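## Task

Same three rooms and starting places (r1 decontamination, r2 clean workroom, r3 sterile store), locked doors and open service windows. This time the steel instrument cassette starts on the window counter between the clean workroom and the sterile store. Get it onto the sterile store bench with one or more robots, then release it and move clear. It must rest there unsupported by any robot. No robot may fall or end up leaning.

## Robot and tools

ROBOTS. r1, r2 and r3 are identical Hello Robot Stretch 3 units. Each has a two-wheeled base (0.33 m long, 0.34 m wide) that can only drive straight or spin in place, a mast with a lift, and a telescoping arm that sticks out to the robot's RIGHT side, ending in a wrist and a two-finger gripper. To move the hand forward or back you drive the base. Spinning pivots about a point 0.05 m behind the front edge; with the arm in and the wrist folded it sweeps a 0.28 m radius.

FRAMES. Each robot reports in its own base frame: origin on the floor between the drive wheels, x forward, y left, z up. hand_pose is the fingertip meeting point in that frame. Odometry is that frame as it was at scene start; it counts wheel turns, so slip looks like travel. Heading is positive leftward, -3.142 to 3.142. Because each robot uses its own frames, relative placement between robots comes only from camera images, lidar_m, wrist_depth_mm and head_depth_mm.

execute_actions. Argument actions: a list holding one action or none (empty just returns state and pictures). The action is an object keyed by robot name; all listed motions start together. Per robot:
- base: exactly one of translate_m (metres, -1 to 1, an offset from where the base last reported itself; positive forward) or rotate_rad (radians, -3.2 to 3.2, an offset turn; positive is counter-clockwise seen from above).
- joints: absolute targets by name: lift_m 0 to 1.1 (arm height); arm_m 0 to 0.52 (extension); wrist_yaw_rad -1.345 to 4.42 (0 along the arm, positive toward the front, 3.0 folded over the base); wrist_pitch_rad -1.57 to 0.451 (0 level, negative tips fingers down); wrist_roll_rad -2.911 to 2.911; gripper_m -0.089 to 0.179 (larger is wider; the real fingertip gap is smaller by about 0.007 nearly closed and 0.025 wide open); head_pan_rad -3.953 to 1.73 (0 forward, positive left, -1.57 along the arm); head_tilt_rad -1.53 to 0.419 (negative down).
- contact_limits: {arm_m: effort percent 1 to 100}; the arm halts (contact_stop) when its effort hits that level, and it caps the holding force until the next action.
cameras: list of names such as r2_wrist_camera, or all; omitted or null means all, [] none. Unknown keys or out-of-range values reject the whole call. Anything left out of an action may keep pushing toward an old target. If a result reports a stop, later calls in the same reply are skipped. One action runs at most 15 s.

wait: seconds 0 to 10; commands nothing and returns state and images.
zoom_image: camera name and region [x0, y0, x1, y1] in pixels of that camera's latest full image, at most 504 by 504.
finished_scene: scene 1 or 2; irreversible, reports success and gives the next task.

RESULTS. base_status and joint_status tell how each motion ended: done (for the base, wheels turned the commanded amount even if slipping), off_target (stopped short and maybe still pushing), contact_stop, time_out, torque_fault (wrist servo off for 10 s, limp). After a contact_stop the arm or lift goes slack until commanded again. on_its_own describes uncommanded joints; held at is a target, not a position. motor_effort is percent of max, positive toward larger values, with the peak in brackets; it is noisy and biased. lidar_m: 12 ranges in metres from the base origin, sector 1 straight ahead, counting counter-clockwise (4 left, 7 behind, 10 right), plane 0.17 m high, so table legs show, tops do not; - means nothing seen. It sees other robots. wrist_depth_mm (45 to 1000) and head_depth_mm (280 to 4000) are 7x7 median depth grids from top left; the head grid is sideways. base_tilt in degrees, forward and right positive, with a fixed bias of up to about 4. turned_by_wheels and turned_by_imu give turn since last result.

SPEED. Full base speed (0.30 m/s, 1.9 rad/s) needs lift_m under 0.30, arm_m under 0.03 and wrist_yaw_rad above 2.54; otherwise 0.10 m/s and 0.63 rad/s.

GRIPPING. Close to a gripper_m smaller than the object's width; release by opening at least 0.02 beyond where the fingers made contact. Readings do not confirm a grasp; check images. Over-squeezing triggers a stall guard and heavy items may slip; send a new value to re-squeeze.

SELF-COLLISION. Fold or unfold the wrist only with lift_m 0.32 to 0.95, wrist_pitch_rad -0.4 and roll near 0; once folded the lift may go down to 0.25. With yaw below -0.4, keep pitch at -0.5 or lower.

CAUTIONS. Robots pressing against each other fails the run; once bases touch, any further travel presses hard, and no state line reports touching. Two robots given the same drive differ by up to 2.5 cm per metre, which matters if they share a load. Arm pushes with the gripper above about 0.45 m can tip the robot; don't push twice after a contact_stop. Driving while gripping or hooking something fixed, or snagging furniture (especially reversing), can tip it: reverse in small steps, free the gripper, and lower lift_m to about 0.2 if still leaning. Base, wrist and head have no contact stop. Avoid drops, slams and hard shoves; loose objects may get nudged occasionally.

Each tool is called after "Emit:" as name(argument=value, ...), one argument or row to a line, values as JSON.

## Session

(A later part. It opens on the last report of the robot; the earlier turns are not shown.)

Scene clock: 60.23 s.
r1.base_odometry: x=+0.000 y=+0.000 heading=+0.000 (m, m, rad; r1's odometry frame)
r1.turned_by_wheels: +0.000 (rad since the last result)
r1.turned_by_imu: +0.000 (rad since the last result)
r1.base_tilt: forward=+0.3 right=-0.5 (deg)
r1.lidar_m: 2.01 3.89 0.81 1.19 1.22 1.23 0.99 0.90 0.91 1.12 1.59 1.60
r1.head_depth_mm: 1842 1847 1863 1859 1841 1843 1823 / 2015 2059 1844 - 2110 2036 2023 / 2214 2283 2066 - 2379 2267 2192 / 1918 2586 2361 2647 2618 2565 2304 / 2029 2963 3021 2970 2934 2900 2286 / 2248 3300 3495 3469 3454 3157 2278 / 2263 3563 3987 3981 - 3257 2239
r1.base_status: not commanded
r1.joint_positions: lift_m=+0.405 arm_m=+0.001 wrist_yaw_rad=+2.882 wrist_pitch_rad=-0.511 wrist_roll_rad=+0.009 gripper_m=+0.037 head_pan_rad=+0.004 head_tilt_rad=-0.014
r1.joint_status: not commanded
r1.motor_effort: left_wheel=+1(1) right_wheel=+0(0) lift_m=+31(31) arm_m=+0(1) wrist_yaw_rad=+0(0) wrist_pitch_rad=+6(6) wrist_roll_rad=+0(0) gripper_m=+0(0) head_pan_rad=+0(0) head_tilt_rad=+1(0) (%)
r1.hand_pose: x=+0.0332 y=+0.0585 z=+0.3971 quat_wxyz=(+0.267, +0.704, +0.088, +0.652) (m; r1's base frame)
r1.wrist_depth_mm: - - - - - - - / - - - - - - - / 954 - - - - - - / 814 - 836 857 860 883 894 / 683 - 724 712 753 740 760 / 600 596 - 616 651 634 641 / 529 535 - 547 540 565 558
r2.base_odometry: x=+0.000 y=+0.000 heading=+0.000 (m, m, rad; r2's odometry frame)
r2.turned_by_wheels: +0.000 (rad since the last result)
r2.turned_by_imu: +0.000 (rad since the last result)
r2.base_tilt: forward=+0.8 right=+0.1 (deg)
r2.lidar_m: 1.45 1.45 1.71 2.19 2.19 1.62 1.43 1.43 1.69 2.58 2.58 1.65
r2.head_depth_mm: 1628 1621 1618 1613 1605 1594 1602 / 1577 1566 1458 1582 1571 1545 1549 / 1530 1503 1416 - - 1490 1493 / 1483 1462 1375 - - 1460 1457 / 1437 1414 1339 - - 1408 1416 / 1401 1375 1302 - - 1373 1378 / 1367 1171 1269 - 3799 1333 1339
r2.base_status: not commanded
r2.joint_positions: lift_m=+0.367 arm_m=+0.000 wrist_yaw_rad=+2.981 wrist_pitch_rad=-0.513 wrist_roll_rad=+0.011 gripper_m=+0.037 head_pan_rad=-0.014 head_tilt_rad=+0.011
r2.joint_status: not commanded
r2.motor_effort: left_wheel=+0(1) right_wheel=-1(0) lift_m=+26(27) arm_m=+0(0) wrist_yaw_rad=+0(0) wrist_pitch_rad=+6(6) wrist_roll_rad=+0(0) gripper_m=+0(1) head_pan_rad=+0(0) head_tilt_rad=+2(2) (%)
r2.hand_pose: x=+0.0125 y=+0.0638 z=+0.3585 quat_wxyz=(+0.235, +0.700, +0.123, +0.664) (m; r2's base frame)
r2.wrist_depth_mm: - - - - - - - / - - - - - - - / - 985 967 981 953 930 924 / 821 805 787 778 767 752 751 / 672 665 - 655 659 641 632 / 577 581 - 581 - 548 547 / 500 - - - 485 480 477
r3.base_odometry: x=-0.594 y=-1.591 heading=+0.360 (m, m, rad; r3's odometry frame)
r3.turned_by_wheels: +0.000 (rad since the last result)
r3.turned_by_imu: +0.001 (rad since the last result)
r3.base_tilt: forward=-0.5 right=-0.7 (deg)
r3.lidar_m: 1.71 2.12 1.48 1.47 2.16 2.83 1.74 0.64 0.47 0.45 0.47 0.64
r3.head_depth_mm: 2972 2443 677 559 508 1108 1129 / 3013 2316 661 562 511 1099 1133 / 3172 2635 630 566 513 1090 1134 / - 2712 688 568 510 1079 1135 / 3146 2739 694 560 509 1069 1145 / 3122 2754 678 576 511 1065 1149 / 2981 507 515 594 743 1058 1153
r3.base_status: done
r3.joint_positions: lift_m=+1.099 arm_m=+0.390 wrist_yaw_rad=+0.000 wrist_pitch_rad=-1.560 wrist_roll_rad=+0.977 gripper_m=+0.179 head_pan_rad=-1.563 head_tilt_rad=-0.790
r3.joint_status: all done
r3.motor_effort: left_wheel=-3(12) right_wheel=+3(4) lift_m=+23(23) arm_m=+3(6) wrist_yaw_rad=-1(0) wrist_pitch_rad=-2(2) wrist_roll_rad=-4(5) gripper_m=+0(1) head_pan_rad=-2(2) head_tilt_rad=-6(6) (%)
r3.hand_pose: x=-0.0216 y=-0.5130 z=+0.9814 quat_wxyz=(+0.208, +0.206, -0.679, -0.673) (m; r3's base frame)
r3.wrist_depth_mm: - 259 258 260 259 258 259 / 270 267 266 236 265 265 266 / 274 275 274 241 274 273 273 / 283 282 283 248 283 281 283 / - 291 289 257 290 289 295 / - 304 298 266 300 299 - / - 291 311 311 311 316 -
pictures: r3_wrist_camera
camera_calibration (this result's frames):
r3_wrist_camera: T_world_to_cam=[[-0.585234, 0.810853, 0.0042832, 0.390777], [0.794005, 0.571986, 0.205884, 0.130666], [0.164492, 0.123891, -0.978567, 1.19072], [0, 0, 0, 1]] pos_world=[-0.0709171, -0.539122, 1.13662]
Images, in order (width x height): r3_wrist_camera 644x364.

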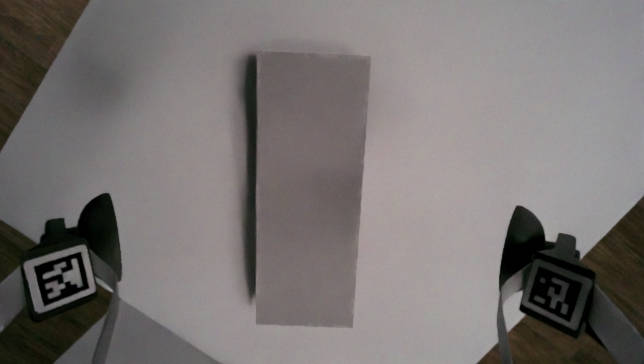

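Emit:
execute_actions(
  actions=[
    {"r3":{"joints":{"lift_m":0.992}}},
  ],
  cameras=[],
)

Emit:
execute_actions(
  actions=[
    {"r3":{"joints":{"gripper_m":-0.03}}},
  ],
  cameras=[],
)

Emit:
execute_actions(
  actions=[
    {"r3":{"joints":{"lift_m":1.1}}},
  ],
  cameras=[],
)

Emit:
execute_actions(
  actions=[
    {"r3":{"joints":{"arm_m":0,"wrist_roll_rad":1.57}}},
  ],
  cameras=[],
)

Emit:
execute_actions(
  actions=[
    {"r3":{"base":{"rotate_rad":1.55}}},
  ],
  cameras=[],
)

Emit:
execute_actions(
  actions=[
    {"r3":{"base":{"translate_m":1.0}}},
  ],
  cameras=[],
)

Emit:
execute_actions(
  actions=[
    {"r3":{"base":{"rotate_rad":1.55}}},
  ],
  cameras=[],
)

Emit:
execute_actions(
  actions=[
    {"r3":{"base":{"translate_m":0.25}}},
  ],
  cameras=["r3_nav_camera"],
)

Scene clock: 70.50 s.
r1.base_odometry: x=+0.000 y=+0.000 heading=+0.000 (m, m, rad; r1's odometry frame)
r1.turned_by_wheels: +0.000 (rad since the last result)
r1.turned_by_imu: +0.000 (rad since the last result)
r1.base_tilt: forward=+0.4 right=-0.5 (deg)
r1.lidar_m: 2.01 3.89 0.81 1.19 1.22 1.23 0.98 0.90 0.91 1.12 1.59 1.60
r1.head_depth_mm: 1850 1853 1866 1847 1835 1837 1855 / 2012 2047 1861 - 2112 2019 2040 / 2182 2301 2083 - 2403 2265 2200 / 1939 2583 2382 2660 2619 2568 2310 / 2003 2936 2946 2987 2940 2935 2307 / 2248 3267 3540 3532 3491 3244 2278 / 2258 3626 3992 3989 - 3321 2245
r1.base_status: not commanded
r1.joint_positions: lift_m=+0.405 arm_m=+0.001 wrist_yaw_rad=+2.882 wrist_pitch_rad=-0.511 wrist_roll_rad=+0.009 gripper_m=+0.037 head_pan_rad=+0.004 head_tilt_rad=-0.014
r1.joint_status: not commanded
r1.motor_effort: left_wheel=+1(0) right_wheel=+0(0) lift_m=+31(31) arm_m=+0(0) wrist_yaw_rad=+0(1) wrist_pitch_rad=+6(6) wrist_roll_rad=+0(0) gripper_m=-1(0) head_pan_rad=+0(0) head_tilt_rad=+1(1) (%)
r1.hand_pose: x=+0.0332 y=+0.0585 z=+0.3971 quat_wxyz=(+0.267, +0.704, +0.088, +0.652) (m; r1's base frame)
r1.wrist_depth_mm: - - - - - - - / - - - - - - - / 946 - - - - - - / 803 - 832 848 859 882 882 / 696 - 723 716 753 740 744 / 601 596 - 620 655 639 647 / 531 539 - 550 537 559 560
r2.base_odometry: x=+0.000 y=+0.000 heading=+0.000 (m, m, rad; r2's odometry frame)
r2.turned_by_wheels: +0.000 (rad since the last result)
r2.turned_by_imu: +0.000 (rad since the last result)
r2.base_tilt: forward=+0.7 right=+0.2 (deg)
r2.lidar_m: 1.45 1.45 1.71 2.19 2.19 1.62 1.43 1.43 1.68 2.58 2.58 1.64
r2.head_depth_mm: 1633 1613 1613 1612 1596 1609 1593 / 1576 1560 1451 1587 1575 1543 1557 / 1531 1510 1410 - - 1496 1503 / 1483 1452 1374 - - 1453 1459 / 1438 1425 1338 - - 1413 1415 / 1402 1392 1300 - - 1378 1375 / 1357 1176 1269 - 3802 1335 1342
r2.base_status: not commanded
r2.joint_positions: lift_m=+0.367 arm_m=+0.000 wrist_yaw_rad=+2.981 wrist_pitch_rad=-0.513 wrist_roll_rad=+0.011 gripper_m=+0.037 head_pan_rad=-0.014 head_tilt_rad=+0.011
r2.joint_status: not commanded
r2.motor_effort: left_wheel=+0(0) right_wheel=+0(0) lift_m=+26(26) arm_m=+0(0) wrist_yaw_rad=+0(1) wrist_pitch_rad=+6(6) wrist_roll_rad=+0(0) gripper_m=+0(0) head_pan_rad=+0(0) head_tilt_rad=+3(3) (%)
r2.hand_pose: x=+0.0125 y=+0.0638 z=+0.3585 quat_wxyz=(+0.235, +0.700, +0.123, +0.664) (m; r2's base frame)
r2.wrist_depth_mm: - - - - - - - / - - - - - - - / - - 980 976 958 921 927 / 793 793 777 771 770 758 752 / 677 661 - 651 662 649 631 / 576 562 - 573 - 545 546 / 507 - - - 490 487 480
r3.base_odometry: x=-0.594 y=-1.591 heading=+0.360 (m, m, rad; r3's odometry frame)
r3.turned_by_wheels: +0.000 (rad since the last result)
r3.turned_by_imu: +0.001 (rad since the last result)
r3.base_tilt: forward=-0.5 right=-0.9 (deg)
r3.lidar_m: 1.71 2.12 1.48 1.47 2.16 2.83 1.73 0.64 0.47 0.45 0.47 0.64
r3.head_depth_mm: - 2388 676 560 509 1108 1126 / 3040 2226 680 562 511 1098 1133 / - 2477 633 558 512 1089 1135 / 3158 - 635 568 510 1082 1140 / 3115 2736 696 560 508 1072 1144 / 3123 2769 679 575 511 1063 1147 / 2998 507 515 594 743 1058 1158
r3.base_status: not commanded
r3.joint_positions: lift_m=+0.992 arm_m=+0.390 wrist_yaw_rad=+0.000 wrist_pitch_rad=-1.560 wrist_roll_rad=+0.977 gripper_m=+0.179 head_pan_rad=-1.563 head_tilt_rad=-0.790
r3.joint_status: all done
r3.motor_effort: left_wheel=-3(4) right_wheel=+3(3) lift_m=+13(19) arm_m=+3(3) wrist_yaw_rad=+1(0) wrist_pitch_rad=-3(3) wrist_roll_rad=-4(4) gripper_m=-1(1) head_pan_rad=-2(2) head_tilt_rad=-6(7) (%)
r3.hand_pose: x=-0.0216 y=-0.5130 z=+0.8746 quat_wxyz=(+0.208, +0.206, -0.679, -0.673) (m; r3's base frame)
r3.wrist_depth_mm: 157 158 128 129 156 158 158 / 163 163 132 132 160 162 163 / 168 168 137 136 166 167 168 / 173 172 141 140 171 173 173 / - 179 145 144 177 177 177 / - 184 150 149 183 183 184 / 191 191 156 154 191 191 190
pictures: none
No camera images: the call's "cameras" was empty. Leave "cameras" out to get every camera's image.

Scene clock: 74.23 s.
r1.base_odometry: x=+0.000 y=+0.000 heading=+0.000 (m, m, rad; r1's odometry frame)
r1.turned_by_wheels: +0.000 (rad since the last result)
r1.turned_by_imu: +0.000 (rad since the last result)
r1.base_tilt: forward=+0.3 right=-0.6 (deg)
r1.lidar_m: 2.01 3.90 0.81 1.19 1.22 1.22 0.98 0.90 0.91 1.12 1.59 1.61
r1.head_depth_mm: 1853 1854 1838 1852 1841 1842 1829 / 2006 2050 1853 - 2116 2025 2005 / 2195 2286 2072 - 2381 2239 2183 / 1933 2601 2353 2671 2639 2576 2305 / 2030 3008 3006 2982 2971 2917 2300 / 2241 3289 3520 3493 3507 3261 2271 / 2248 3603 3881 3976 - 3217 2287
r1.base_status: not commanded
r1.joint_positions: lift_m=+0.405 arm_m=+0.001 wrist_yaw_rad=+2.882 wrist_pitch_rad=-0.511 wrist_roll_rad=+0.009 gripper_m=+0.037 head_pan_rad=+0.004 head_tilt_rad=-0.014
r1.joint_status: not commanded
r1.motor_effort: left_wheel=+1(0) right_wheel=+0(0) lift_m=+31(31) arm_m=-1(1) wrist_yaw_rad=+0(0) wrist_pitch_rad=+6(5) wrist_roll_rad=+0(0) gripper_m=-1(0) head_pan_rad=+0(1) head_tilt_rad=+2(1) (%)
r1.hand_pose: x=+0.0332 y=+0.0585 z=+0.3971 quat_wxyz=(+0.267, +0.704, +0.088, +0.652) (m; r1's base frame)
r1.wrist_depth_mm: - - - - - - - / - - - - - - - / 949 993 - - - - - / 820 - 854 852 865 868 891 / 698 - 740 720 753 740 741 / 601 595 - 619 643 635 645 / 531 541 - 547 539 561 565
r2.base_odometry: x=+0.000 y=+0.000 heading=+0.000 (m, m, rad; r2's odometry frame)
r2.turned_by_wheels: +0.000 (rad since the last result)
r2.turned_by_imu: +0.000 (rad since the last result)
r2.base_tilt: forward=+1.0 right=+0.0 (deg)
r2.lidar_m: 1.45 1.45 1.71 2.19 2.20 1.62 1.43 1.42 1.69 2.59 2.58 1.65
r2.head_depth_mm: 1628 1626 1613 1606 1615 1603 1599 / 1571 1557 1458 1578 1574 1545 1550 / 1527 1503 1416 - 1806 1495 1505 / 1480 1466 1371 - - 1453 1461 / 1448 1428 1336 - - 1418 1418 / 1408 1384 1303 - - 1379 1384 / 1370 1175 1269 - 3814 1331 1348
r2.base_status: not commanded
r2.joint_positions: lift_m=+0.367 arm_m=+0.000 wrist_yaw_rad=+2.981 wrist_pitch_rad=-0.513 wrist_roll_rad=+0.011 gripper_m=+0.037 head_pan_rad=-0.014 head_tilt_rad=+0.011
r2.joint_status: not commanded
r2.motor_effort: left_wheel=+1(0) right_wheel=+0(1) lift_m=+27(27) arm_m=+0(0) wrist_yaw_rad=+1(0) wrist_pitch_rad=+6(6) wrist_roll_rad=+0(0) gripper_m=-1(1) head_pan_rad=+0(0) head_tilt_rad=+3(3) (%)
r2.hand_pose: x=+0.0125 y=+0.0638 z=+0.3585 quat_wxyz=(+0.235, +0.700, +0.123, +0.664) (m; r2's base frame)
r2.wrist_depth_mm: - - - - - - - / - - - - - - - / - - 976 968 932 951 920 / 815 790 790 778 773 757 751 / 676 664 - 654 674 641 631 / 574 571 - 577 - 554 548 / 501 - - - 492 483 483
r3.base_odometry: x=-0.594 y=-1.591 heading=+0.360 (m, m, rad; r3's odometry frame)
r3.turned_by_wheels: +0.000 (rad since the last result)
r3.turned_by_imu: -0.009 (rad since the last result)
r3.base_tilt: forward=-0.6 right=-1.0 (deg)
r3.lidar_m: 1.65 2.11 2.46 1.47 1.78 2.83 1.80 0.65 0.47 0.45 0.47 0.64
r3.head_depth_mm: - 2457 679 562 511 1125 1127 / 3126 2244 685 565 513 1108 1132 / - 2489 626 567 516 1090 1136 / 3134 - 651 558 517 1082 1136 / 3109 2785 701 561 513 1071 1148 / 3103 2782 703 579 513 1062 1150 / 3046 536 526 590 742 1053 1157
r3.base_status: not commanded
r3.joint_positions: lift_m=+0.993 arm_m=+0.390 wrist_yaw_rad=-0.001 wrist_pitch_rad=-1.570 wrist_roll_rad=+0.976 gripper_m=-0.024 head_pan_rad=-1.563 head_tilt_rad=-0.791
r3.joint_status: gripper_m off_target (ended at -0.024, target -0.030)
r3.on_its_own: gripper_m is held at -0.026, not at your -0.030, by its stall guard, which is still easing
r3.motor_effort: left_wheel=-1(4) right_wheel=+0(3) lift_m=+4(13) arm_m=+3(3) wrist_yaw_rad=+2(2) wrist_pitch_rad=+0(2) wrist_roll_rad=-3(4) gripper_m=-45(100) head_pan_rad=-3(2) head_tilt_rad=-6(6) (%)
r3.hand_pose: x=-0.0216 y=-0.5105 z=+0.8754 quat_wxyz=(+0.207, +0.207, -0.676, -0.676) (m; r3's base frame)
r3.wrist_depth_mm: 163 162 160 126 127 163 162 / 167 167 165 130 130 167 167 / 172 172 171 134 135 171 172 / 177 178 175 137 138 178 178 / 183 184 142 142 142 184 184 / 191 189 147 146 147 189 191 / 197 197 193 151 174 197 196
pictures: none
No camera images: the call's "cameras" was empty. Leave "cameras" out to get every camera's image.

Scene clock: 76.33 s.
r1.base_odometry: x=+0.000 y=+0.000 heading=+0.000 (m, m, rad; r1's odometry frame)
r1.turned_by_wheels: +0.000 (rad since the last result)
r1.turned_by_imu: +0.000 (rad since the last result)
r1.base_tilt: forward=+0.3 right=-0.5 (deg)
r1.lidar_m: 2.01 3.88 0.81 1.19 1.22 1.23 0.99 0.90 0.91 1.12 1.59 1.60
r1.head_depth_mm: 1855 1858 1859 1837 1845 1838 1835 / 2016 2044 1853 - 2120 2051 2030 / 2183 2288 2077 - 2361 2263 2212 / 1903 2566 2382 2675 2613 2588 2318 / 2001 2993 2956 2936 2936 2948 2257 / 2231 3231 3484 3532 3501 3195 2278 / 2277 3599 3970 - - 3275 2245
r1.base_status: not commanded
r1.joint_positions: lift_m=+0.405 arm_m=+0.001 wrist_yaw_rad=+2.882 wrist_pitch_rad=-0.511 wrist_roll_rad=+0.009 gripper_m=+0.037 head_pan_rad=+0.004 head_tilt_rad=-0.014
r1.joint_status: not commanded
r1.motor_effort: left_wheel=+0(0) right_wheel=+0(0) lift_m=+31(31) arm_m=-1(1) wrist_yaw_rad=+0(0) wrist_pitch_rad=+6(6) wrist_roll_rad=+0(0) gripper_m=+0(0) head_pan_rad=+0(1) head_tilt_rad=+1(1) (%)
r1.hand_pose: x=+0.0332 y=+0.0585 z=+0.3971 quat_wxyz=(+0.267, +0.704, +0.088, +0.652) (m; r1's base frame)
r1.wrist_depth_mm: - - - - - - - / - - - - - - - / 954 - - - - - - / 826 - 839 853 868 864 902 / 687 - 724 727 743 738 751 / 596 601 - 620 646 635 642 / 530 537 - 552 539 557 571
r2.base_odometry: x=+0.000 y=+0.000 heading=+0.000 (m, m, rad; r2's odometry frame)
r2.turned_by_wheels: +0.000 (rad since the last result)
r2.turned_by_imu: +0.000 (rad since the last result)
r2.base_tilt: forward=+0.9 right=+0.1 (deg)
r2.lidar_m: 1.45 1.45 1.71 2.19 2.20 1.62 1.43 1.43 1.69 2.58 2.59 1.65
r2.head_depth_mm: 1620 1618 1612 1617 1607 1600 1595 / 1578 1560 1462 1575 1573 1544 1547 / 1535 1508 1412 - 1805 1495 1501 / 1479 1460 1372 - - 1455 1460 / 1434 1419 1333 - - 1410 1408 / 1399 1384 1295 - - 1377 1377 / 1360 1175 1268 - 3815 1332 1347
r2.base_status: not commanded
r2.joint_positions: lift_m=+0.367 arm_m=+0.000 wrist_yaw_rad=+2.981 wrist_pitch_rad=-0.513 wrist_roll_rad=+0.011 gripper_m=+0.037 head_pan_rad=-0.014 head_tilt_rad=+0.011
r2.joint_status: not commanded
r2.motor_effort: left_wheel=+0(2) right_wheel=+0(1) lift_m=+27(26) arm_m=+0(0) wrist_yaw_rad=+1(0) wrist_pitch_rad=+6(6) wrist_roll_rad=+0(1) gripper_m=+1(0) head_pan_rad=+0(0) head_tilt_rad=+3(2) (%)
r2.hand_pose: x=+0.0125 y=+0.0638 z=+0.3585 quat_wxyz=(+0.235, +0.700, +0.123, +0.664) (m; r2's base frame)
r2.wrist_depth_mm: - - - - - - - / - - - - - - - / - - 968 965 963 942 915 / 815 791 775 782 767 751 748 / 670 666 - 658 678 636 631 / 578 566 - 574 - 556 544 / 501 - - - 490 481 478
r3.base_odometry: x=-0.594 y=-1.591 heading=+0.360 (m, m, rad; r3's odometry frame)
r3.turned_by_wheels: +0.000 (rad since the last result)
r3.turned_by_imu: -0.002 (rad since the last result)
r3.base_tilt: forward=-0.6 right=-0.7 (deg)
r3.lidar_m: 1.64 2.12 2.47 1.47 1.78 2.83 1.82 0.65 0.47 0.45 0.47 0.64
r3.head_depth_mm: 3008 2541 674 558 509 1124 1128 / 3038 2233 680 561 511 1109 1132 / 3138 568 662 565 512 1091 1135 / - 2701 511 568 511 1084 1140 / 3114 2715 507 572 507 1072 1146 / 3135 2767 698 575 510 1056 1148 / 3027 534 524 587 736 1047 1154
r3.base_status: not commanded
r3.joint_positions: lift_m=+1.099 arm_m=+0.390 wrist_yaw_rad=+0.002 wrist_pitch_rad=-1.561 wrist_roll_rad=+0.968 gripper_m=-0.013 head_pan_rad=-1.564 head_tilt_rad=-0.791
r3.joint_status: all done
r3.on_its_own: gripper_m is held at -0.015, not at your -0.030, by its stall guard, which is still easing
r3.motor_effort: left_wheel=-1(8) right_wheel=+0(14) lift_m=+25(26) arm_m=+3(3) wrist_yaw_rad=-2(5) wrist_pitch_rad=-2(4) wrist_roll_rad=+2(3) gripper_m=-33(45) head_pan_rad=-2(2) head_tilt_rad=-5(5) (%)
r3.hand_pose: x=-0.0217 y=-0.5130 z=+0.9814 quat_wxyz=(+0.212, +0.209, -0.678, -0.672) (m; r3's base frame)
r3.wrist_depth_mm: - 257 123 122 123 257 256 / 268 265 128 127 127 266 266 / 273 273 132 130 132 273 273 / 282 282 136 135 278 283 280 / 291 292 140 140 140 291 293 / - 302 146 145 145 300 - / - 302 152 150 310 - -
pictures: none
No camera images: the call's "cameras" was empty. Leave "cameras" out to get every camera's image.

Scene clock: 80.40 s.
r1.base_odometry: x=+0.000 y=+0.000 heading=+0.000 (m, m, rad; r1's odometry frame)
r1.turned_by_wheels: +0.000 (rad since the last result)
r1.turned_by_imu: +0.000 (rad since the last result)
r1.base_tilt: forward=+0.4 right=-0.6 (deg)
r1.lidar_m: 2.01 3.89 0.81 1.19 1.22 1.23 0.98 0.90 0.91 1.12 1.59 1.60
r1.head_depth_mm: 1857 1865 1844 1864 1847 1847 1831 / 2008 2064 1860 - 2098 2019 2021 / 2194 2313 2059 - 2388 2264 2216 / 1920 2552 2379 2686 2619 2586 2309 / 2021 2964 2995 2926 2950 2890 2291 / 2241 3308 3530 3524 3479 3235 2259 / 2261 3607 3956 - 3980 3323 2287
r1.base_status: not commanded
r1.joint_positions: lift_m=+0.405 arm_m=+0.001 wrist_yaw_rad=+2.882 wrist_pitch_rad=-0.511 wrist_roll_rad=+0.009 gripper_m=+0.037 head_pan_rad=+0.004 head_tilt_rad=-0.014
r1.joint_status: not commanded
r1.motor_effort: left_wheel=+1(0) right_wheel=+0(0) lift_m=+31(31) arm_m=-1(1) wrist_yaw_rad=+1(0) wrist_pitch_rad=+6(6) wrist_roll_rad=+0(0) gripper_m=-1(1) head_pan_rad=+0(1) head_tilt_rad=+1(1) (%)
r1.hand_pose: x=+0.0332 y=+0.0585 z=+0.3971 quat_wxyz=(+0.267, +0.704, +0.088, +0.652) (m; r1's base frame)
r1.wrist_depth_mm: - - - - - - - / - - - - - - - / 952 - - - - - - / 814 - 840 856 870 881 897 / 698 - 719 721 744 731 741 / 606 602 - 614 643 639 645 / 528 536 - 554 541 561 564
r2.base_odometry: x=+0.000 y=+0.000 heading=+0.000 (m, m, rad; r2's odometry frame)
r2.turned_by_wheels: +0.000 (rad since the last result)
r2.turned_by_imu: +0.000 (rad since the last result)
r2.base_tilt: forward=+0.8 right=+0.0 (deg)
r2.lidar_m: 1.45 1.45 1.71 2.19 2.20 1.62 1.43 1.43 1.68 2.58 2.59 1.65
r2.head_depth_mm: 1616 1618 1621 1612 1608 1607 1593 / 1570 1563 1461 1576 1565 1540 1541 / 1534 1507 1413 - - 1492 1503 / 1482 1466 1379 2182 - 1455 1461 / 1444 1424 1334 - - 1416 1428 / 1401 1381 1295 - - 1380 1379 / 1362 1173 1272 - 3759 1325 1342
r2.base_status: not commanded
r2.joint_positions: lift_m=+0.367 arm_m=+0.000 wrist_yaw_rad=+2.981 wrist_pitch_rad=-0.513 wrist_roll_rad=+0.011 gripper_m=+0.037 head_pan_rad=-0.014 head_tilt_rad=+0.011
r2.joint_status: not commanded
r2.motor_effort: left_wheel=+0(1) right_wheel=+0(0) lift_m=+27(27) arm_m=+0(0) wrist_yaw_rad=+0(1) wrist_pitch_rad=+6(6) wrist_roll_rad=+0(0) gripper_m=+0(1) head_pan_rad=+0(0) head_tilt_rad=+3(3) (%)
r2.hand_pose: x=+0.0125 y=+0.0638 z=+0.3585 quat_wxyz=(+0.235, +0.700, +0.123, +0.664) (m; r2's base frame)
r2.wrist_depth_mm: - - - - - - - / - - - - - - - / - - - 958 951 946 926 / 827 804 781 775 759 767 742 / 672 665 - 654 660 635 631 / 581 576 - 577 - 552 545 / 503 - - - 489 487 479
r3.base_odometry: x=-0.594 y=-1.591 heading=+0.360 (m, m, rad; r3's odometry frame)
r3.turned_by_wheels: +0.000 (rad since the last result)
r3.turned_by_imu: +0.001 (rad since the last result)
r3.base_tilt: forward=-0.4 right=-0.7 (deg)
r3.lidar_m: 1.64 2.12 2.46 1.47 1.78 2.83 1.82 0.65 0.47 0.45 0.47 0.64
r3.head_depth_mm: - - - - - - 1076 / - - - - - - - / - - - - - - - / 3119 2713 690 - - 286 - / 3151 2744 693 - 515 920 - / 3133 2758 698 575 510 909 - / 3040 534 524 585 735 1050 1152
r3.base_status: not commanded
r3.joint_positions: lift_m=+1.099 arm_m=+0.000 wrist_yaw_rad=+0.001 wrist_pitch_rad=-1.561 wrist_roll_rad=+1.563 gripper_m=+0.008 head_pan_rad=-1.564 head_tilt_rad=-0.791
r3.joint_status: all done
r3.on_its_own: gripper_m is held at +0.007, not at your -0.030, by its stall guard, which is still easing
r3.motor_effort: left_wheel=-1(2) right_wheel=+1(1) lift_m=+24(24) arm_m=-3(1) wrist_yaw_rad=+1(2) wrist_pitch_rad=-2(2) wrist_roll_rad=+4(6) gripper_m=-26(33) head_pan_rad=-2(2) head_tilt_rad=-6(6) (%)
r3.hand_pose: x=-0.0216 y=-0.1235 z=+0.9814 quat_wxyz=(+0.003, +0.003, -0.710, -0.704) (m; r3's base frame)
r3.wrist_depth_mm: 259 599 124 123 124 - - / 267 612 128 127 128 - - / 274 619 132 131 132 - - / 286 636 138 136 - - - / 295 321 141 140 141 - - / 303 309 147 145 145 - - / 315 732 154 151 - - -
pictures: none
No camera images: the call's "cameras" was empty. Leave "cameras" out to get every camera's image.

Scene clock: 83.80 s.
r1.base_odometry: x=+0.000 y=+0.000 heading=+0.000 (m, m, rad; r1's odometry frame)
r1.turned_by_wheels: +0.000 (rad since the last result)
r1.turned_by_imu: +0.000 (rad since the last result)
r1.base_tilt: forward=+0.4 right=-0.5 (deg)
r1.lidar_m: 2.01 3.88 0.81 1.19 1.22 1.23 0.99 0.90 0.91 1.12 1.59 1.60
r1.head_depth_mm: 1859 1866 1832 1840 1863 1837 1859 / 2012 2037 1861 - 2108 2022 2038 / 2183 2286 2064 - 2382 2258 2218 / 1928 2583 2377 2659 2622 2568 2293 / 2020 2971 2953 2939 2948 2940 2301 / 2255 3281 3558 3482 3482 3305 2274 / 2257 3650 3971 3945 - 3276 2254
r1.base_status: not commanded
r1.joint_positions: lift_m=+0.405 arm_m=+0.001 wrist_yaw_rad=+2.882 wrist_pitch_rad=-0.511 wrist_roll_rad=+0.009 gripper_m=+0.037 head_pan_rad=+0.004 head_tilt_rad=-0.014
r1.joint_status: not commanded
r1.motor_effort: left_wheel=+1(1) right_wheel=+0(0) lift_m=+31(31) arm_m=-1(1) wrist_yaw_rad=+0(0) wrist_pitch_rad=+6(6) wrist_roll_rad=+0(0) gripper_m=+0(1) head_pan_rad=+0(1) head_tilt_rad=+2(1) (%)
r1.hand_pose: x=+0.0332 y=+0.0585 z=+0.3971 quat_wxyz=(+0.267, +0.704, +0.088, +0.652) (m; r1's base frame)
r1.wrist_depth_mm: - - - - - - - / - - - - - - - / 966 - - - - - - / 816 - 845 852 874 889 898 / 685 - 725 703 733 738 746 / 596 593 - 625 650 637 639 / 531 541 - 549 537 557 561
r2.base_odometry: x=+0.000 y=+0.000 heading=+0.000 (m, m, rad; r2's odometry frame)
r2.turned_by_wheels: +0.000 (rad since the last result)
r2.turned_by_imu: +0.000 (rad since the last result)
r2.base_tilt: forward=+0.8 right=+0.1 (deg)
r2.lidar_m: 1.45 1.45 1.72 2.19 2.20 1.62 1.43 1.43 1.69 2.58 2.59 1.65
r2.head_depth_mm: 1623 1628 1622 1599 1616 1609 1597 / 1577 1559 1454 1580 1581 1533 1549 / 1527 1511 1416 - - 1492 1505 / 1478 1470 1377 - - 1452 1463 / 1433 1426 1341 - - 1408 1410 / 1405 1379 1303 - - 1379 1380 / 1365 1171 1265 - 3788 1335 1343
r2.base_status: not commanded
r2.joint_positions: lift_m=+0.367 arm_m=+0.000 wrist_yaw_rad=+2.981 wrist_pitch_rad=-0.513 wrist_roll_rad=+0.011 gripper_m=+0.037 head_pan_rad=-0.014 head_tilt_rad=+0.011
r2.joint_status: not commanded
r2.motor_effort: left_wheel=+0(0) right_wheel=+0(0) lift_m=+27(27) arm_m=+0(0) wrist_yaw_rad=+1(1) wrist_pitch_rad=+6(6) wrist_roll_rad=+0(0) gripper_m=+0(0) head_pan_rad=+0(0) head_tilt_rad=+2(2) (%)
r2.hand_pose: x=+0.0125 y=+0.0638 z=+0.3585 quat_wxyz=(+0.235, +0.700, +0.123, +0.664) (m; r2's base frame)
r2.wrist_depth_mm: - - - - - - - / - - - - - - - / - - 975 970 966 947 932 / 801 805 793 777 773 749 764 / 675 672 - 651 664 637 643 / 579 573 - 572 - 548 548 / 503 - - - 482 478 478
r3.base_odometry: x=-0.594 y=-1.591 heading=+1.910 (m, m, rad; r3's odometry frame)
r3.turned_by_wheels: +1.550 (rad since the last result)
r3.turned_by_imu: +1.576 (rad since the last result)
r3.base_tilt: forward=-0.4 right=-0.7 (deg)
r3.lidar_m: 1.47 1.77 2.85 1.93 0.66 0.47 0.45 0.47 0.63 1.56 2.11 2.48
r3.head_depth_mm: - - - - - - - / - - - - - - - / - - - - - - - / 1826 2127 2126 - - 287 - / 1819 2098 2136 - 1462 815 - / 1802 2081 2158 1768 1500 1338 - / 1811 2079 2176 1780 1507 1306 1158
r3.base_status: done
r3.joint_positions: lift_m=+1.099 arm_m=+0.000 wrist_yaw_rad=+0.001 wrist_pitch_rad=-1.561 wrist_roll_rad=+1.563 gripper_m=+0.018 head_pan_rad=-1.564 head_tilt_rad=-0.791
r3.joint_status: not commanded
r3.on_its_own: gripper_m is held at +0.016, not at your -0.030, by its stall guard, which is not easing now
r3.motor_effort: left_wheel=-5(12) right_wheel=+4(8) lift_m=+25(25) arm_m=-3(3) wrist_yaw_rad=-1(0) wrist_pitch_rad=-2(2) wrist_roll_rad=+4(4) gripper_m=-24(26) head_pan_rad=-2(2) head_tilt_rad=-5(6) (%)
r3.hand_pose: x=-0.0216 y=-0.1235 z=+0.9814 quat_wxyz=(+0.003, +0.003, -0.710, -0.704) (m; r3's base frame)
r3.wrist_depth_mm: - - 125 123 125 - - / - - 129 128 128 - - / - - 134 132 132 - - / - - 138 136 - - - / - - 142 141 141 - - / - - 148 146 146 - - / - - 154 152 - - -
pictures: none
No camera images: the call's "cameras" was empty. Leave "cameras" out to get every camera's image.

Scene clock: 95.20 s.
r1.base_odometry: x=+0.000 y=+0.000 heading=+0.000 (m, m, rad; r1's odometry frame)
r1.turned_by_wheels: +0.000 (rad since the last result)
r1.turned_by_imu: +0.001 (rad since the last result)
r1.base_tilt: forward=+0.4 right=-0.5 (deg)
r1.lidar_m: 2.01 3.89 0.81 1.19 1.22 1.23 0.98 0.90 0.91 1.12 1.59 1.60
r1.head_depth_mm: 1850 1832 1846 1868 1846 1839 1830 / 2002 2040 1870 - 2103 2024 2011 / 2189 2292 2068 - 2387 2273 2228 / 1910 2593 2366 2679 2639 2543 2304 / 2014 3050 2964 2936 2985 2927 2296 / 2259 3271 3493 3506 3429 3213 2280 / 2254 3590 3927 - - 3304 2269
r1.base_status: not commanded
r1.joint_positions: lift_m=+0.405 arm_m=+0.001 wrist_yaw_rad=+2.882 wrist_pitch_rad=-0.511 wrist_roll_rad=+0.009 gripper_m=+0.037 head_pan_rad=+0.004 head_tilt_rad=-0.014
r1.joint_status: not commanded
r1.motor_effort: left_wheel=+0(1) right_wheel=+0(0) lift_m=+31(31) arm_m=-1(1) wrist_yaw_rad=+0(0) wrist_pitch_rad=+6(6) wrist_roll_rad=+0(0) gripper_m=-1(0) head_pan_rad=+0(0) head_tilt_rad=+1(1) (%)
r1.hand_pose: x=+0.0332 y=+0.0585 z=+0.3971 quat_wxyz=(+0.267, +0.704, +0.088, +0.652) (m; r1's base frame)
r1.wrist_depth_mm: - - - - - - - / - - - - - - - / 963 - - - - - - / 807 - 851 843 862 875 887 / 689 - 733 709 742 738 742 / 596 595 - 620 640 636 642 / 531 542 - 551 533 561 562
r2.base_odometry: x=+0.000 y=+0.000 heading=+0.000 (m, m, rad; r2's odometry frame)
r2.turned_by_wheels: +0.000 (rad since the last result)
r2.turned_by_imu: +0.001 (rad since the last result)
r2.base_tilt: forward=+0.7 right=+0.0 (deg)
r2.lidar_m: 1.45 1.45 1.72 2.19 2.19 1.62 1.43 1.43 1.69 2.58 2.59 1.65
r2.head_depth_mm: 1626 1627 1618 1613 1611 1600 1589 / 1582 1560 1463 1579 1585 1539 1556 / 1528 1509 1413 - - 1490 1502 / 1483 1459 1373 - - 1452 1460 / 1441 1423 1330 - - 1411 1416 / 1403 1381 1300 - - 1378 1381 / 1361 1176 1264 - 3803 1334 1340
r2.base_status: not commanded
r2.joint_positions: lift_m=+0.367 arm_m=+0.000 wrist_yaw_rad=+2.981 wrist_pitch_rad=-0.513 wrist_roll_rad=+0.011 gripper_m=+0.037 head_pan_rad=-0.014 head_tilt_rad=+0.011
r2.joint_status: not commanded
r2.motor_effort: left_wheel=-1(0) right_wheel=-1(0) lift_m=+27(27) arm_m=+0(0) wrist_yaw_rad=+0(1) wrist_pitch_rad=+6(6) wrist_roll_rad=+0(0) gripper_m=+0(1) head_pan_rad=+0(0) head_tilt_rad=+2(2) (%)
r2.hand_pose: x=+0.0125 y=+0.0638 z=+0.3585 quat_wxyz=(+0.235, +0.700, +0.123, +0.664) (m; r2's base frame)
r2.wrist_depth_mm: - - - - - - - / - - - - - - - / - 997 988 970 938 958 931 / 806 812 793 781 765 764 749 / 680 661 - 659 666 644 639 / 578 565 - 573 - 555 542 / 506 - - - 481 484 484
r3.base_odometry: x=-0.927 y=-0.648 heading=+1.910 (m, m, rad; r3's odometry frame)
r3.turned_by_wheels: +0.000 (rad since the last result)
r3.turned_by_imu: +0.000 (rad since the last result)
r3.base_tilt: forward=-0.3 right=-0.8 (deg)
r3.lidar_m: 1.07 1.11 1.14 2.75 2.12 1.52 1.46 1.50 1.99 2.02 1.99 0.53
r3.head_depth_mm: - - - - - - - / - - - - - - - / - - - - - - - / 1812 2093 2120 - - 287 - / 1798 2076 2139 - 1460 814 - / 1786 2068 2157 1762 1498 1342 - / 1775 2047 2161 1782 1505 1310 1132
r3.base_status: done
r3.joint_positions: lift_m=+1.099 arm_m=+0.000 wrist_yaw_rad=+0.001 wrist_pitch_rad=-1.561 wrist_roll_rad=+1.563 gripper_m=+0.018 head_pan_rad=-1.564 head_tilt_rad=-0.791
r3.joint_status: not commanded
r3.on_its_own: gripper_m is held at +0.016, not at your -0.030, by its stall guard, which is not easing now
r3.motor_effort: left_wheel=-6(7) right_wheel=+2(7) lift_m=+24(25) arm_m=-3(3) wrist_yaw_rad=-2(2) wrist_pitch_rad=-3(3) wrist_roll_rad=+4(4) gripper_m=-24(24) head_pan_rad=-2(2) head_tilt_rad=-6(5) (%)
r3.hand_pose: x=-0.0216 y=-0.1235 z=+0.9814 quat_wxyz=(+0.003, +0.003, -0.710, -0.704) (m; r3's base frame)
r3.wrist_depth_mm: - - 125 124 124 - - / - - 129 128 128 - - / - - 134 132 132 - - / - - 138 137 - - - / - - 142 141 141 - - / - - 148 146 146 - - / - - 154 152 - - -
pictures: none
No camera images: the call's "cameras" was empty. Leave "cameras" out to get every camera's image.

Scene clock: 98.60 s.
r1.base_odometry: x=+0.000 y=+0.000 heading=+0.000 (m, m, rad; r1's odometry frame)
r1.turned_by_wheels: +0.000 (rad since the last result)
r1.turned_by_imu: +0.000 (rad since the last result)
r1.base_tilt: forward=+0.3 right=-0.5 (deg)
r1.lidar_m: 2.02 3.89 0.81 1.19 1.22 1.22 0.98 0.90 0.91 1.12 1.59 1.60
r1.head_depth_mm: 1848 1846 1846 1845 1837 1841 1836 / 2023 2049 1845 - 2121 2039 2044 / 2180 2279 2082 - 2358 2272 2206 / 1931 2559 2367 2682 2614 2560 2298 / 2031 2942 2966 2970 2990 2895 2285 / 2249 3325 3551 3480 3433 3215 2281 / 2245 3609 3959 3979 - 3305 2244
r1.base_status: not commanded
r1.joint_positions: lift_m=+0.405 arm_m=+0.001 wrist_yaw_rad=+2.882 wrist_pitch_rad=-0.511 wrist_roll_rad=+0.009 gripper_m=+0.037 head_pan_rad=+0.004 head_tilt_rad=-0.014
r1.joint_status: not commanded
r1.motor_effort: left_wheel=+0(1) right_wheel=+0(0) lift_m=+31(31) arm_m=+0(0) wrist_yaw_rad=+0(0) wrist_pitch_rad=+5(6) wrist_roll_rad=+0(0) gripper_m=+0(1) head_pan_rad=+0(0) head_tilt_rad=+1(1) (%)
r1.hand_pose: x=+0.0332 y=+0.0585 z=+0.3971 quat_wxyz=(+0.267, +0.704, +0.088, +0.652) (m; r1's base frame)
r1.wrist_depth_mm: - - - - - - - / - - - - - - - / 940 - - - - - - / 813 - 828 864 871 883 899 / 699 - 724 721 747 740 748 / 595 596 - 616 646 633 641 / 529 539 - 551 540 561 562
r2.base_odometry: x=+0.000 y=+0.000 heading=+0.000 (m, m, rad; r2's odometry frame)
r2.turned_by_wheels: +0.000 (rad since the last result)
r2.turned_by_imu: +0.000 (rad since the last result)
r2.base_tilt: forward=+0.8 right=+0.1 (deg)
r2.lidar_m: 1.45 1.45 1.72 2.19 2.19 1.62 1.43 1.43 1.68 2.58 2.58 1.64
r2.head_depth_mm: 1623 1622 1622 1615 1615 1609 1592 / 1579 1564 1446 1586 1572 1536 1551 / 1526 1509 1418 - - 1492 1504 / 1484 1466 1370 - - 1450 1463 / 1443 1422 1334 - - 1410 1418 / 1401 1386 1303 - - 1372 1385 / 1368 1174 1269 - 3794 1331 1340
r2.base_status: not commanded
r2.joint_positions: lift_m=+0.367 arm_m=+0.000 wrist_yaw_rad=+2.981 wrist_pitch_rad=-0.513 wrist_roll_rad=+0.011 gripper_m=+0.037 head_pan_rad=-0.014 head_tilt_rad=+0.011
r2.joint_status: not commanded
r2.motor_effort: left_wheel=+1(1) right_wheel=+0(0) lift_m=+27(27) arm_m=+0(0) wrist_yaw_rad=+1(1) wrist_pitch_rad=+6(6) wrist_roll_rad=+0(1) gripper_m=+0(0) head_pan_rad=+0(0) head_tilt_rad=+3(3) (%)
r2.hand_pose: x=+0.0125 y=+0.0638 z=+0.3585 quat_wxyz=(+0.235, +0.700, +0.123, +0.664) (m; r2's base frame)
r2.wrist_depth_mm: - - - - - - - / - - - - - - - / - - - 963 931 939 925 / 802 801 787 776 757 760 752 / 664 667 - 656 653 640 630 / 574 566 - 574 - 552 551 / 504 - - - 485 483 477
r3.base_odometry: x=-0.927 y=-0.648 heading=-2.824 (m, m, rad; r3's odometry frame)
r3.turned_by_wheels: +1.550 (rad since the last result)
r3.turned_by_imu: +1.576 (rad since the last result)
r3.base_tilt: forward=-0.3 right=-0.8 (deg)
r3.lidar_m: 2.75 2.15 1.53 1.45 1.50 1.96 2.02 2.02 0.53 1.07 1.10 1.14
r3.head_depth_mm: - - - - - - - / - - - - - - - / - - - - - - - / 1206 1091 859 - - 287 - / 1206 1099 863 - 1420 813 - / 1194 1111 869 715 1406 1344 - / 1181 1124 876 720 1415 1306 1151
r3.base_status: done
r3.joint_positions: lift_m=+1.099 arm_m=+0.000 wrist_yaw_rad=+0.001 wrist_pitch_rad=-1.561 wrist_roll_rad=+1.563 gripper_m=+0.018 head_pan_rad=-1.564 head_tilt_rad=-0.791
r3.joint_status: not commanded
r3.on_its_own: gripper_m is held at +0.016, not at your -0.030, by its stall guard, which is not easing now
r3.motor_effort: left_wheel=-5(13) right_wheel=+3(7) lift_m=+25(25) arm_m=-3(3) wrist_yaw_rad=-2(2) wrist_pitch_rad=-2(2) wrist_roll_rad=+4(4) gripper_m=-24(23) head_pan_rad=-2(2) head_tilt_rad=-5(6) (%)
r3.hand_pose: x=-0.0216 y=-0.1235 z=+0.9814 quat_wxyz=(+0.003, +0.003, -0.710, -0.704) (m; r3's base frame)
r3.wrist_depth_mm: 357 - 125 124 125 - - / 367 - 129 128 128 - - / 382 - 134 132 132 - - / 393 - 139 136 - - - / 400 - 142 141 141 - - / 416 - 148 147 147 - - / 431 - 154 152 - - -
pictures: none
No camera images: the call's "cameras" was empty. Leave "cameras" out to get every camera's image.

Scene clock: 102.50 s.
r1.base_odometry: x=+0.000 y=+0.000 heading=+0.000 (m, m, rad; r1's odometry frame)
r1.turned_by_wheels: +0.000 (rad since the last result)
r1.turned_by_imu: +0.000 (rad since the last result)
r1.base_tilt: forward=+0.3 right=-0.5 (deg)
r1.lidar_m: 2.01 3.90 0.81 1.19 1.22 1.23 0.98 0.90 0.91 1.12 1.59 1.60
r1.head_depth_mm: 1850 1858 1855 1856 1840 1819 1832 / 1990 2074 1862 - 2112 2045 2002 / 2191 2314 2082 - 2387 2260 2208 / 1928 2561 2347 2698 2637 2561 2300 / 2034 2970 2981 2999 2992 2949 2270 / 2266 3264 3508 3442 3513 3244 2266 / 2294 3586 3911 3966 - 3273 2258
r1.base_status: not commanded
r1.joint_positions: lift_m=+0.405 arm_m=+0.001 wrist_yaw_rad=+2.882 wrist_pitch_rad=-0.511 wrist_roll_rad=+0.009 gripper_m=+0.037 head_pan_rad=+0.004 head_tilt_rad=-0.014
r1.joint_status: not commanded
r1.motor_effort: left_wheel=+0(0) right_wheel=+0(0) lift_m=+31(31) arm_m=+0(0) wrist_yaw_rad=-1(0) wrist_pitch_rad=+6(5) wrist_roll_rad=+0(0) gripper_m=-1(0) head_pan_rad=-1(1) head_tilt_rad=+1(1) (%)
r1.hand_pose: x=+0.0332 y=+0.0585 z=+0.3971 quat_wxyz=(+0.267, +0.704, +0.088, +0.652) (m; r1's base frame)
r1.wrist_depth_mm: - - - - - - - / - - - - - - - / 967 994 - - - - - / 812 - 843 853 859 884 892 / 688 - 733 720 754 745 752 / 602 604 - 614 645 637 644 / 524 542 - 546 538 555 565
r2.base_odometry: x=+0.000 y=+0.000 heading=+0.000 (m, m, rad; r2's odometry frame)
r2.turned_by_wheels: +0.000 (rad since the last result)
r2.turned_by_imu: +0.000 (rad since the last result)
r2.base_tilt: forward=+0.9 right=+0.1 (deg)
r2.lidar_m: 1.45 1.45 1.71 2.19 2.19 1.62 1.43 1.43 1.68 2.59 2.58 1.65
r2.head_depth_mm: 1628 1617 1614 1614 1606 1597 1597 / 1568 1559 1450 1581 1574 1554 1545 / 1525 1513 1403 - - 1497 1502 / 1478 1472 1379 - - 1457 1462 / 1438 1418 1336 - - 1413 1420 / 1398 1387 1298 - - 1376 1382 / 1361 1175 1266 - 3784 1336 1339
r2.base_status: not commanded
r2.joint_positions: lift_m=+0.367 arm_m=+0.000 wrist_yaw_rad=+2.981 wrist_pitch_rad=-0.513 wrist_roll_rad=+0.011 gripper_m=+0.037 head_pan_rad=-0.014 head_tilt_rad=+0.011
r2.joint_status: not commanded
r2.motor_effort: left_wheel=+1(0) right_wheel=+0(0) lift_m=+27(26) arm_m=+0(0) wrist_yaw_rad=+1(1) wrist_pitch_rad=+6(6) wrist_roll_rad=+1(0) gripper_m=+0(1) head_pan_rad=+0(0) head_tilt_rad=+3(2) (%)
r2.hand_pose: x=+0.0125 y=+0.0638 z=+0.3585 quat_wxyz=(+0.235, +0.700, +0.123, +0.664) (m; r2's base frame)
r2.wrist_depth_mm: - - - - - - - / - - - - - - - / - 987 978 985 962 932 931 / 808 799 792 784 769 767 743 / 676 663 - 655 666 631 637 / 575 574 - 576 - 542 546 / 508 - - - 488 486 477
r3.base_odometry: x=-1.164 y=-0.726 heading=-2.824 (m, m, rad; r3's odometry frame)
r3.turned_by_wheels: +0.000 (rad since the last result)
r3.turned_by_imu: +0.000 (rad since the last result)
r3.base_tilt: forward=-0.4 right=-0.7 (deg)
r3.lidar_m: 2.50 2.17 1.54 1.47 1.50 1.97 2.27 0.71 1.12 1.06 1.10 0.91
r3.head_depth_mm: - - - - - - - / - - - - - - - / - - - - - - - / 1197 1091 858 - - 287 - / 1192 1102 862 - 1419 815 - / 1182 1111 869 715 649 1342 - / 1176 1121 878 719 653 1305 1152
r3.base_status: done
r3.joint_positions: lift_m=+1.099 arm_m=+0.000 wrist_yaw_rad=+0.001 wrist_pitch_rad=-1.561 wrist_roll_rad=+1.563 gripper_m=+0.018 head_pan_rad=-1.564 head_tilt_rad=-0.791
r3.joint_status: not commanded
r3.on_its_own: gripper_m is held at +0.016, not at your -0.030, by its stall guard, which is not easing now
r3.motor_effort: left_wheel=-5(8) right_wheel=+3(8) lift_m=+24(25) arm_m=-3(3) wrist_yaw_rad=-1(0) wrist_pitch_rad=-2(2) wrist_roll_rad=+4(4) gripper_m=-24(23) head_pan_rad=-2(2) head_tilt_rad=-5(6) (%)
r3.hand_pose: x=-0.0216 y=-0.1235 z=+0.9814 quat_wxyz=(+0.003, +0.003, -0.710, -0.704) (m; r3's base frame)
r3.wrist_depth_mm: 356 - 125 123 125 - - / 371 - 129 128 128 - - / 377 - 134 132 132 - - / 390 - 139 136 - - - / 399 - 142 141 142 - - / 417 - 148 146 146 - - / 430 - 154 152 - - -
pictures: r3_nav_camera (sideways: a quarter turn counterclockwise sets it upright)
camera_calibration (this result's frames):
r3_nav_camera: T_world_to_cam=[[0.0128388, -0.712707, 0.701345, -0.870548], [-0.999908, -0.0121538, 0.00595364, 0.0503359], [0.00428078, -0.701357, -0.712798, 0.885332], [0, 0, 0, 1]] pos_world=[0.0577182, 0.00109964, 1.24132]
Images, in order (width x height): r3_nav_camera 672x504.

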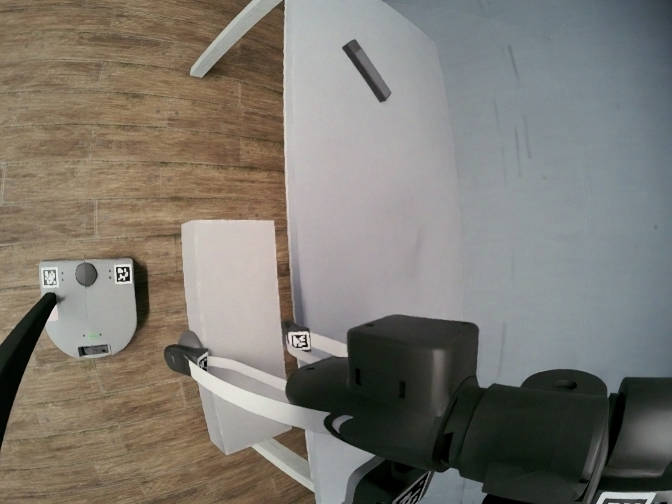

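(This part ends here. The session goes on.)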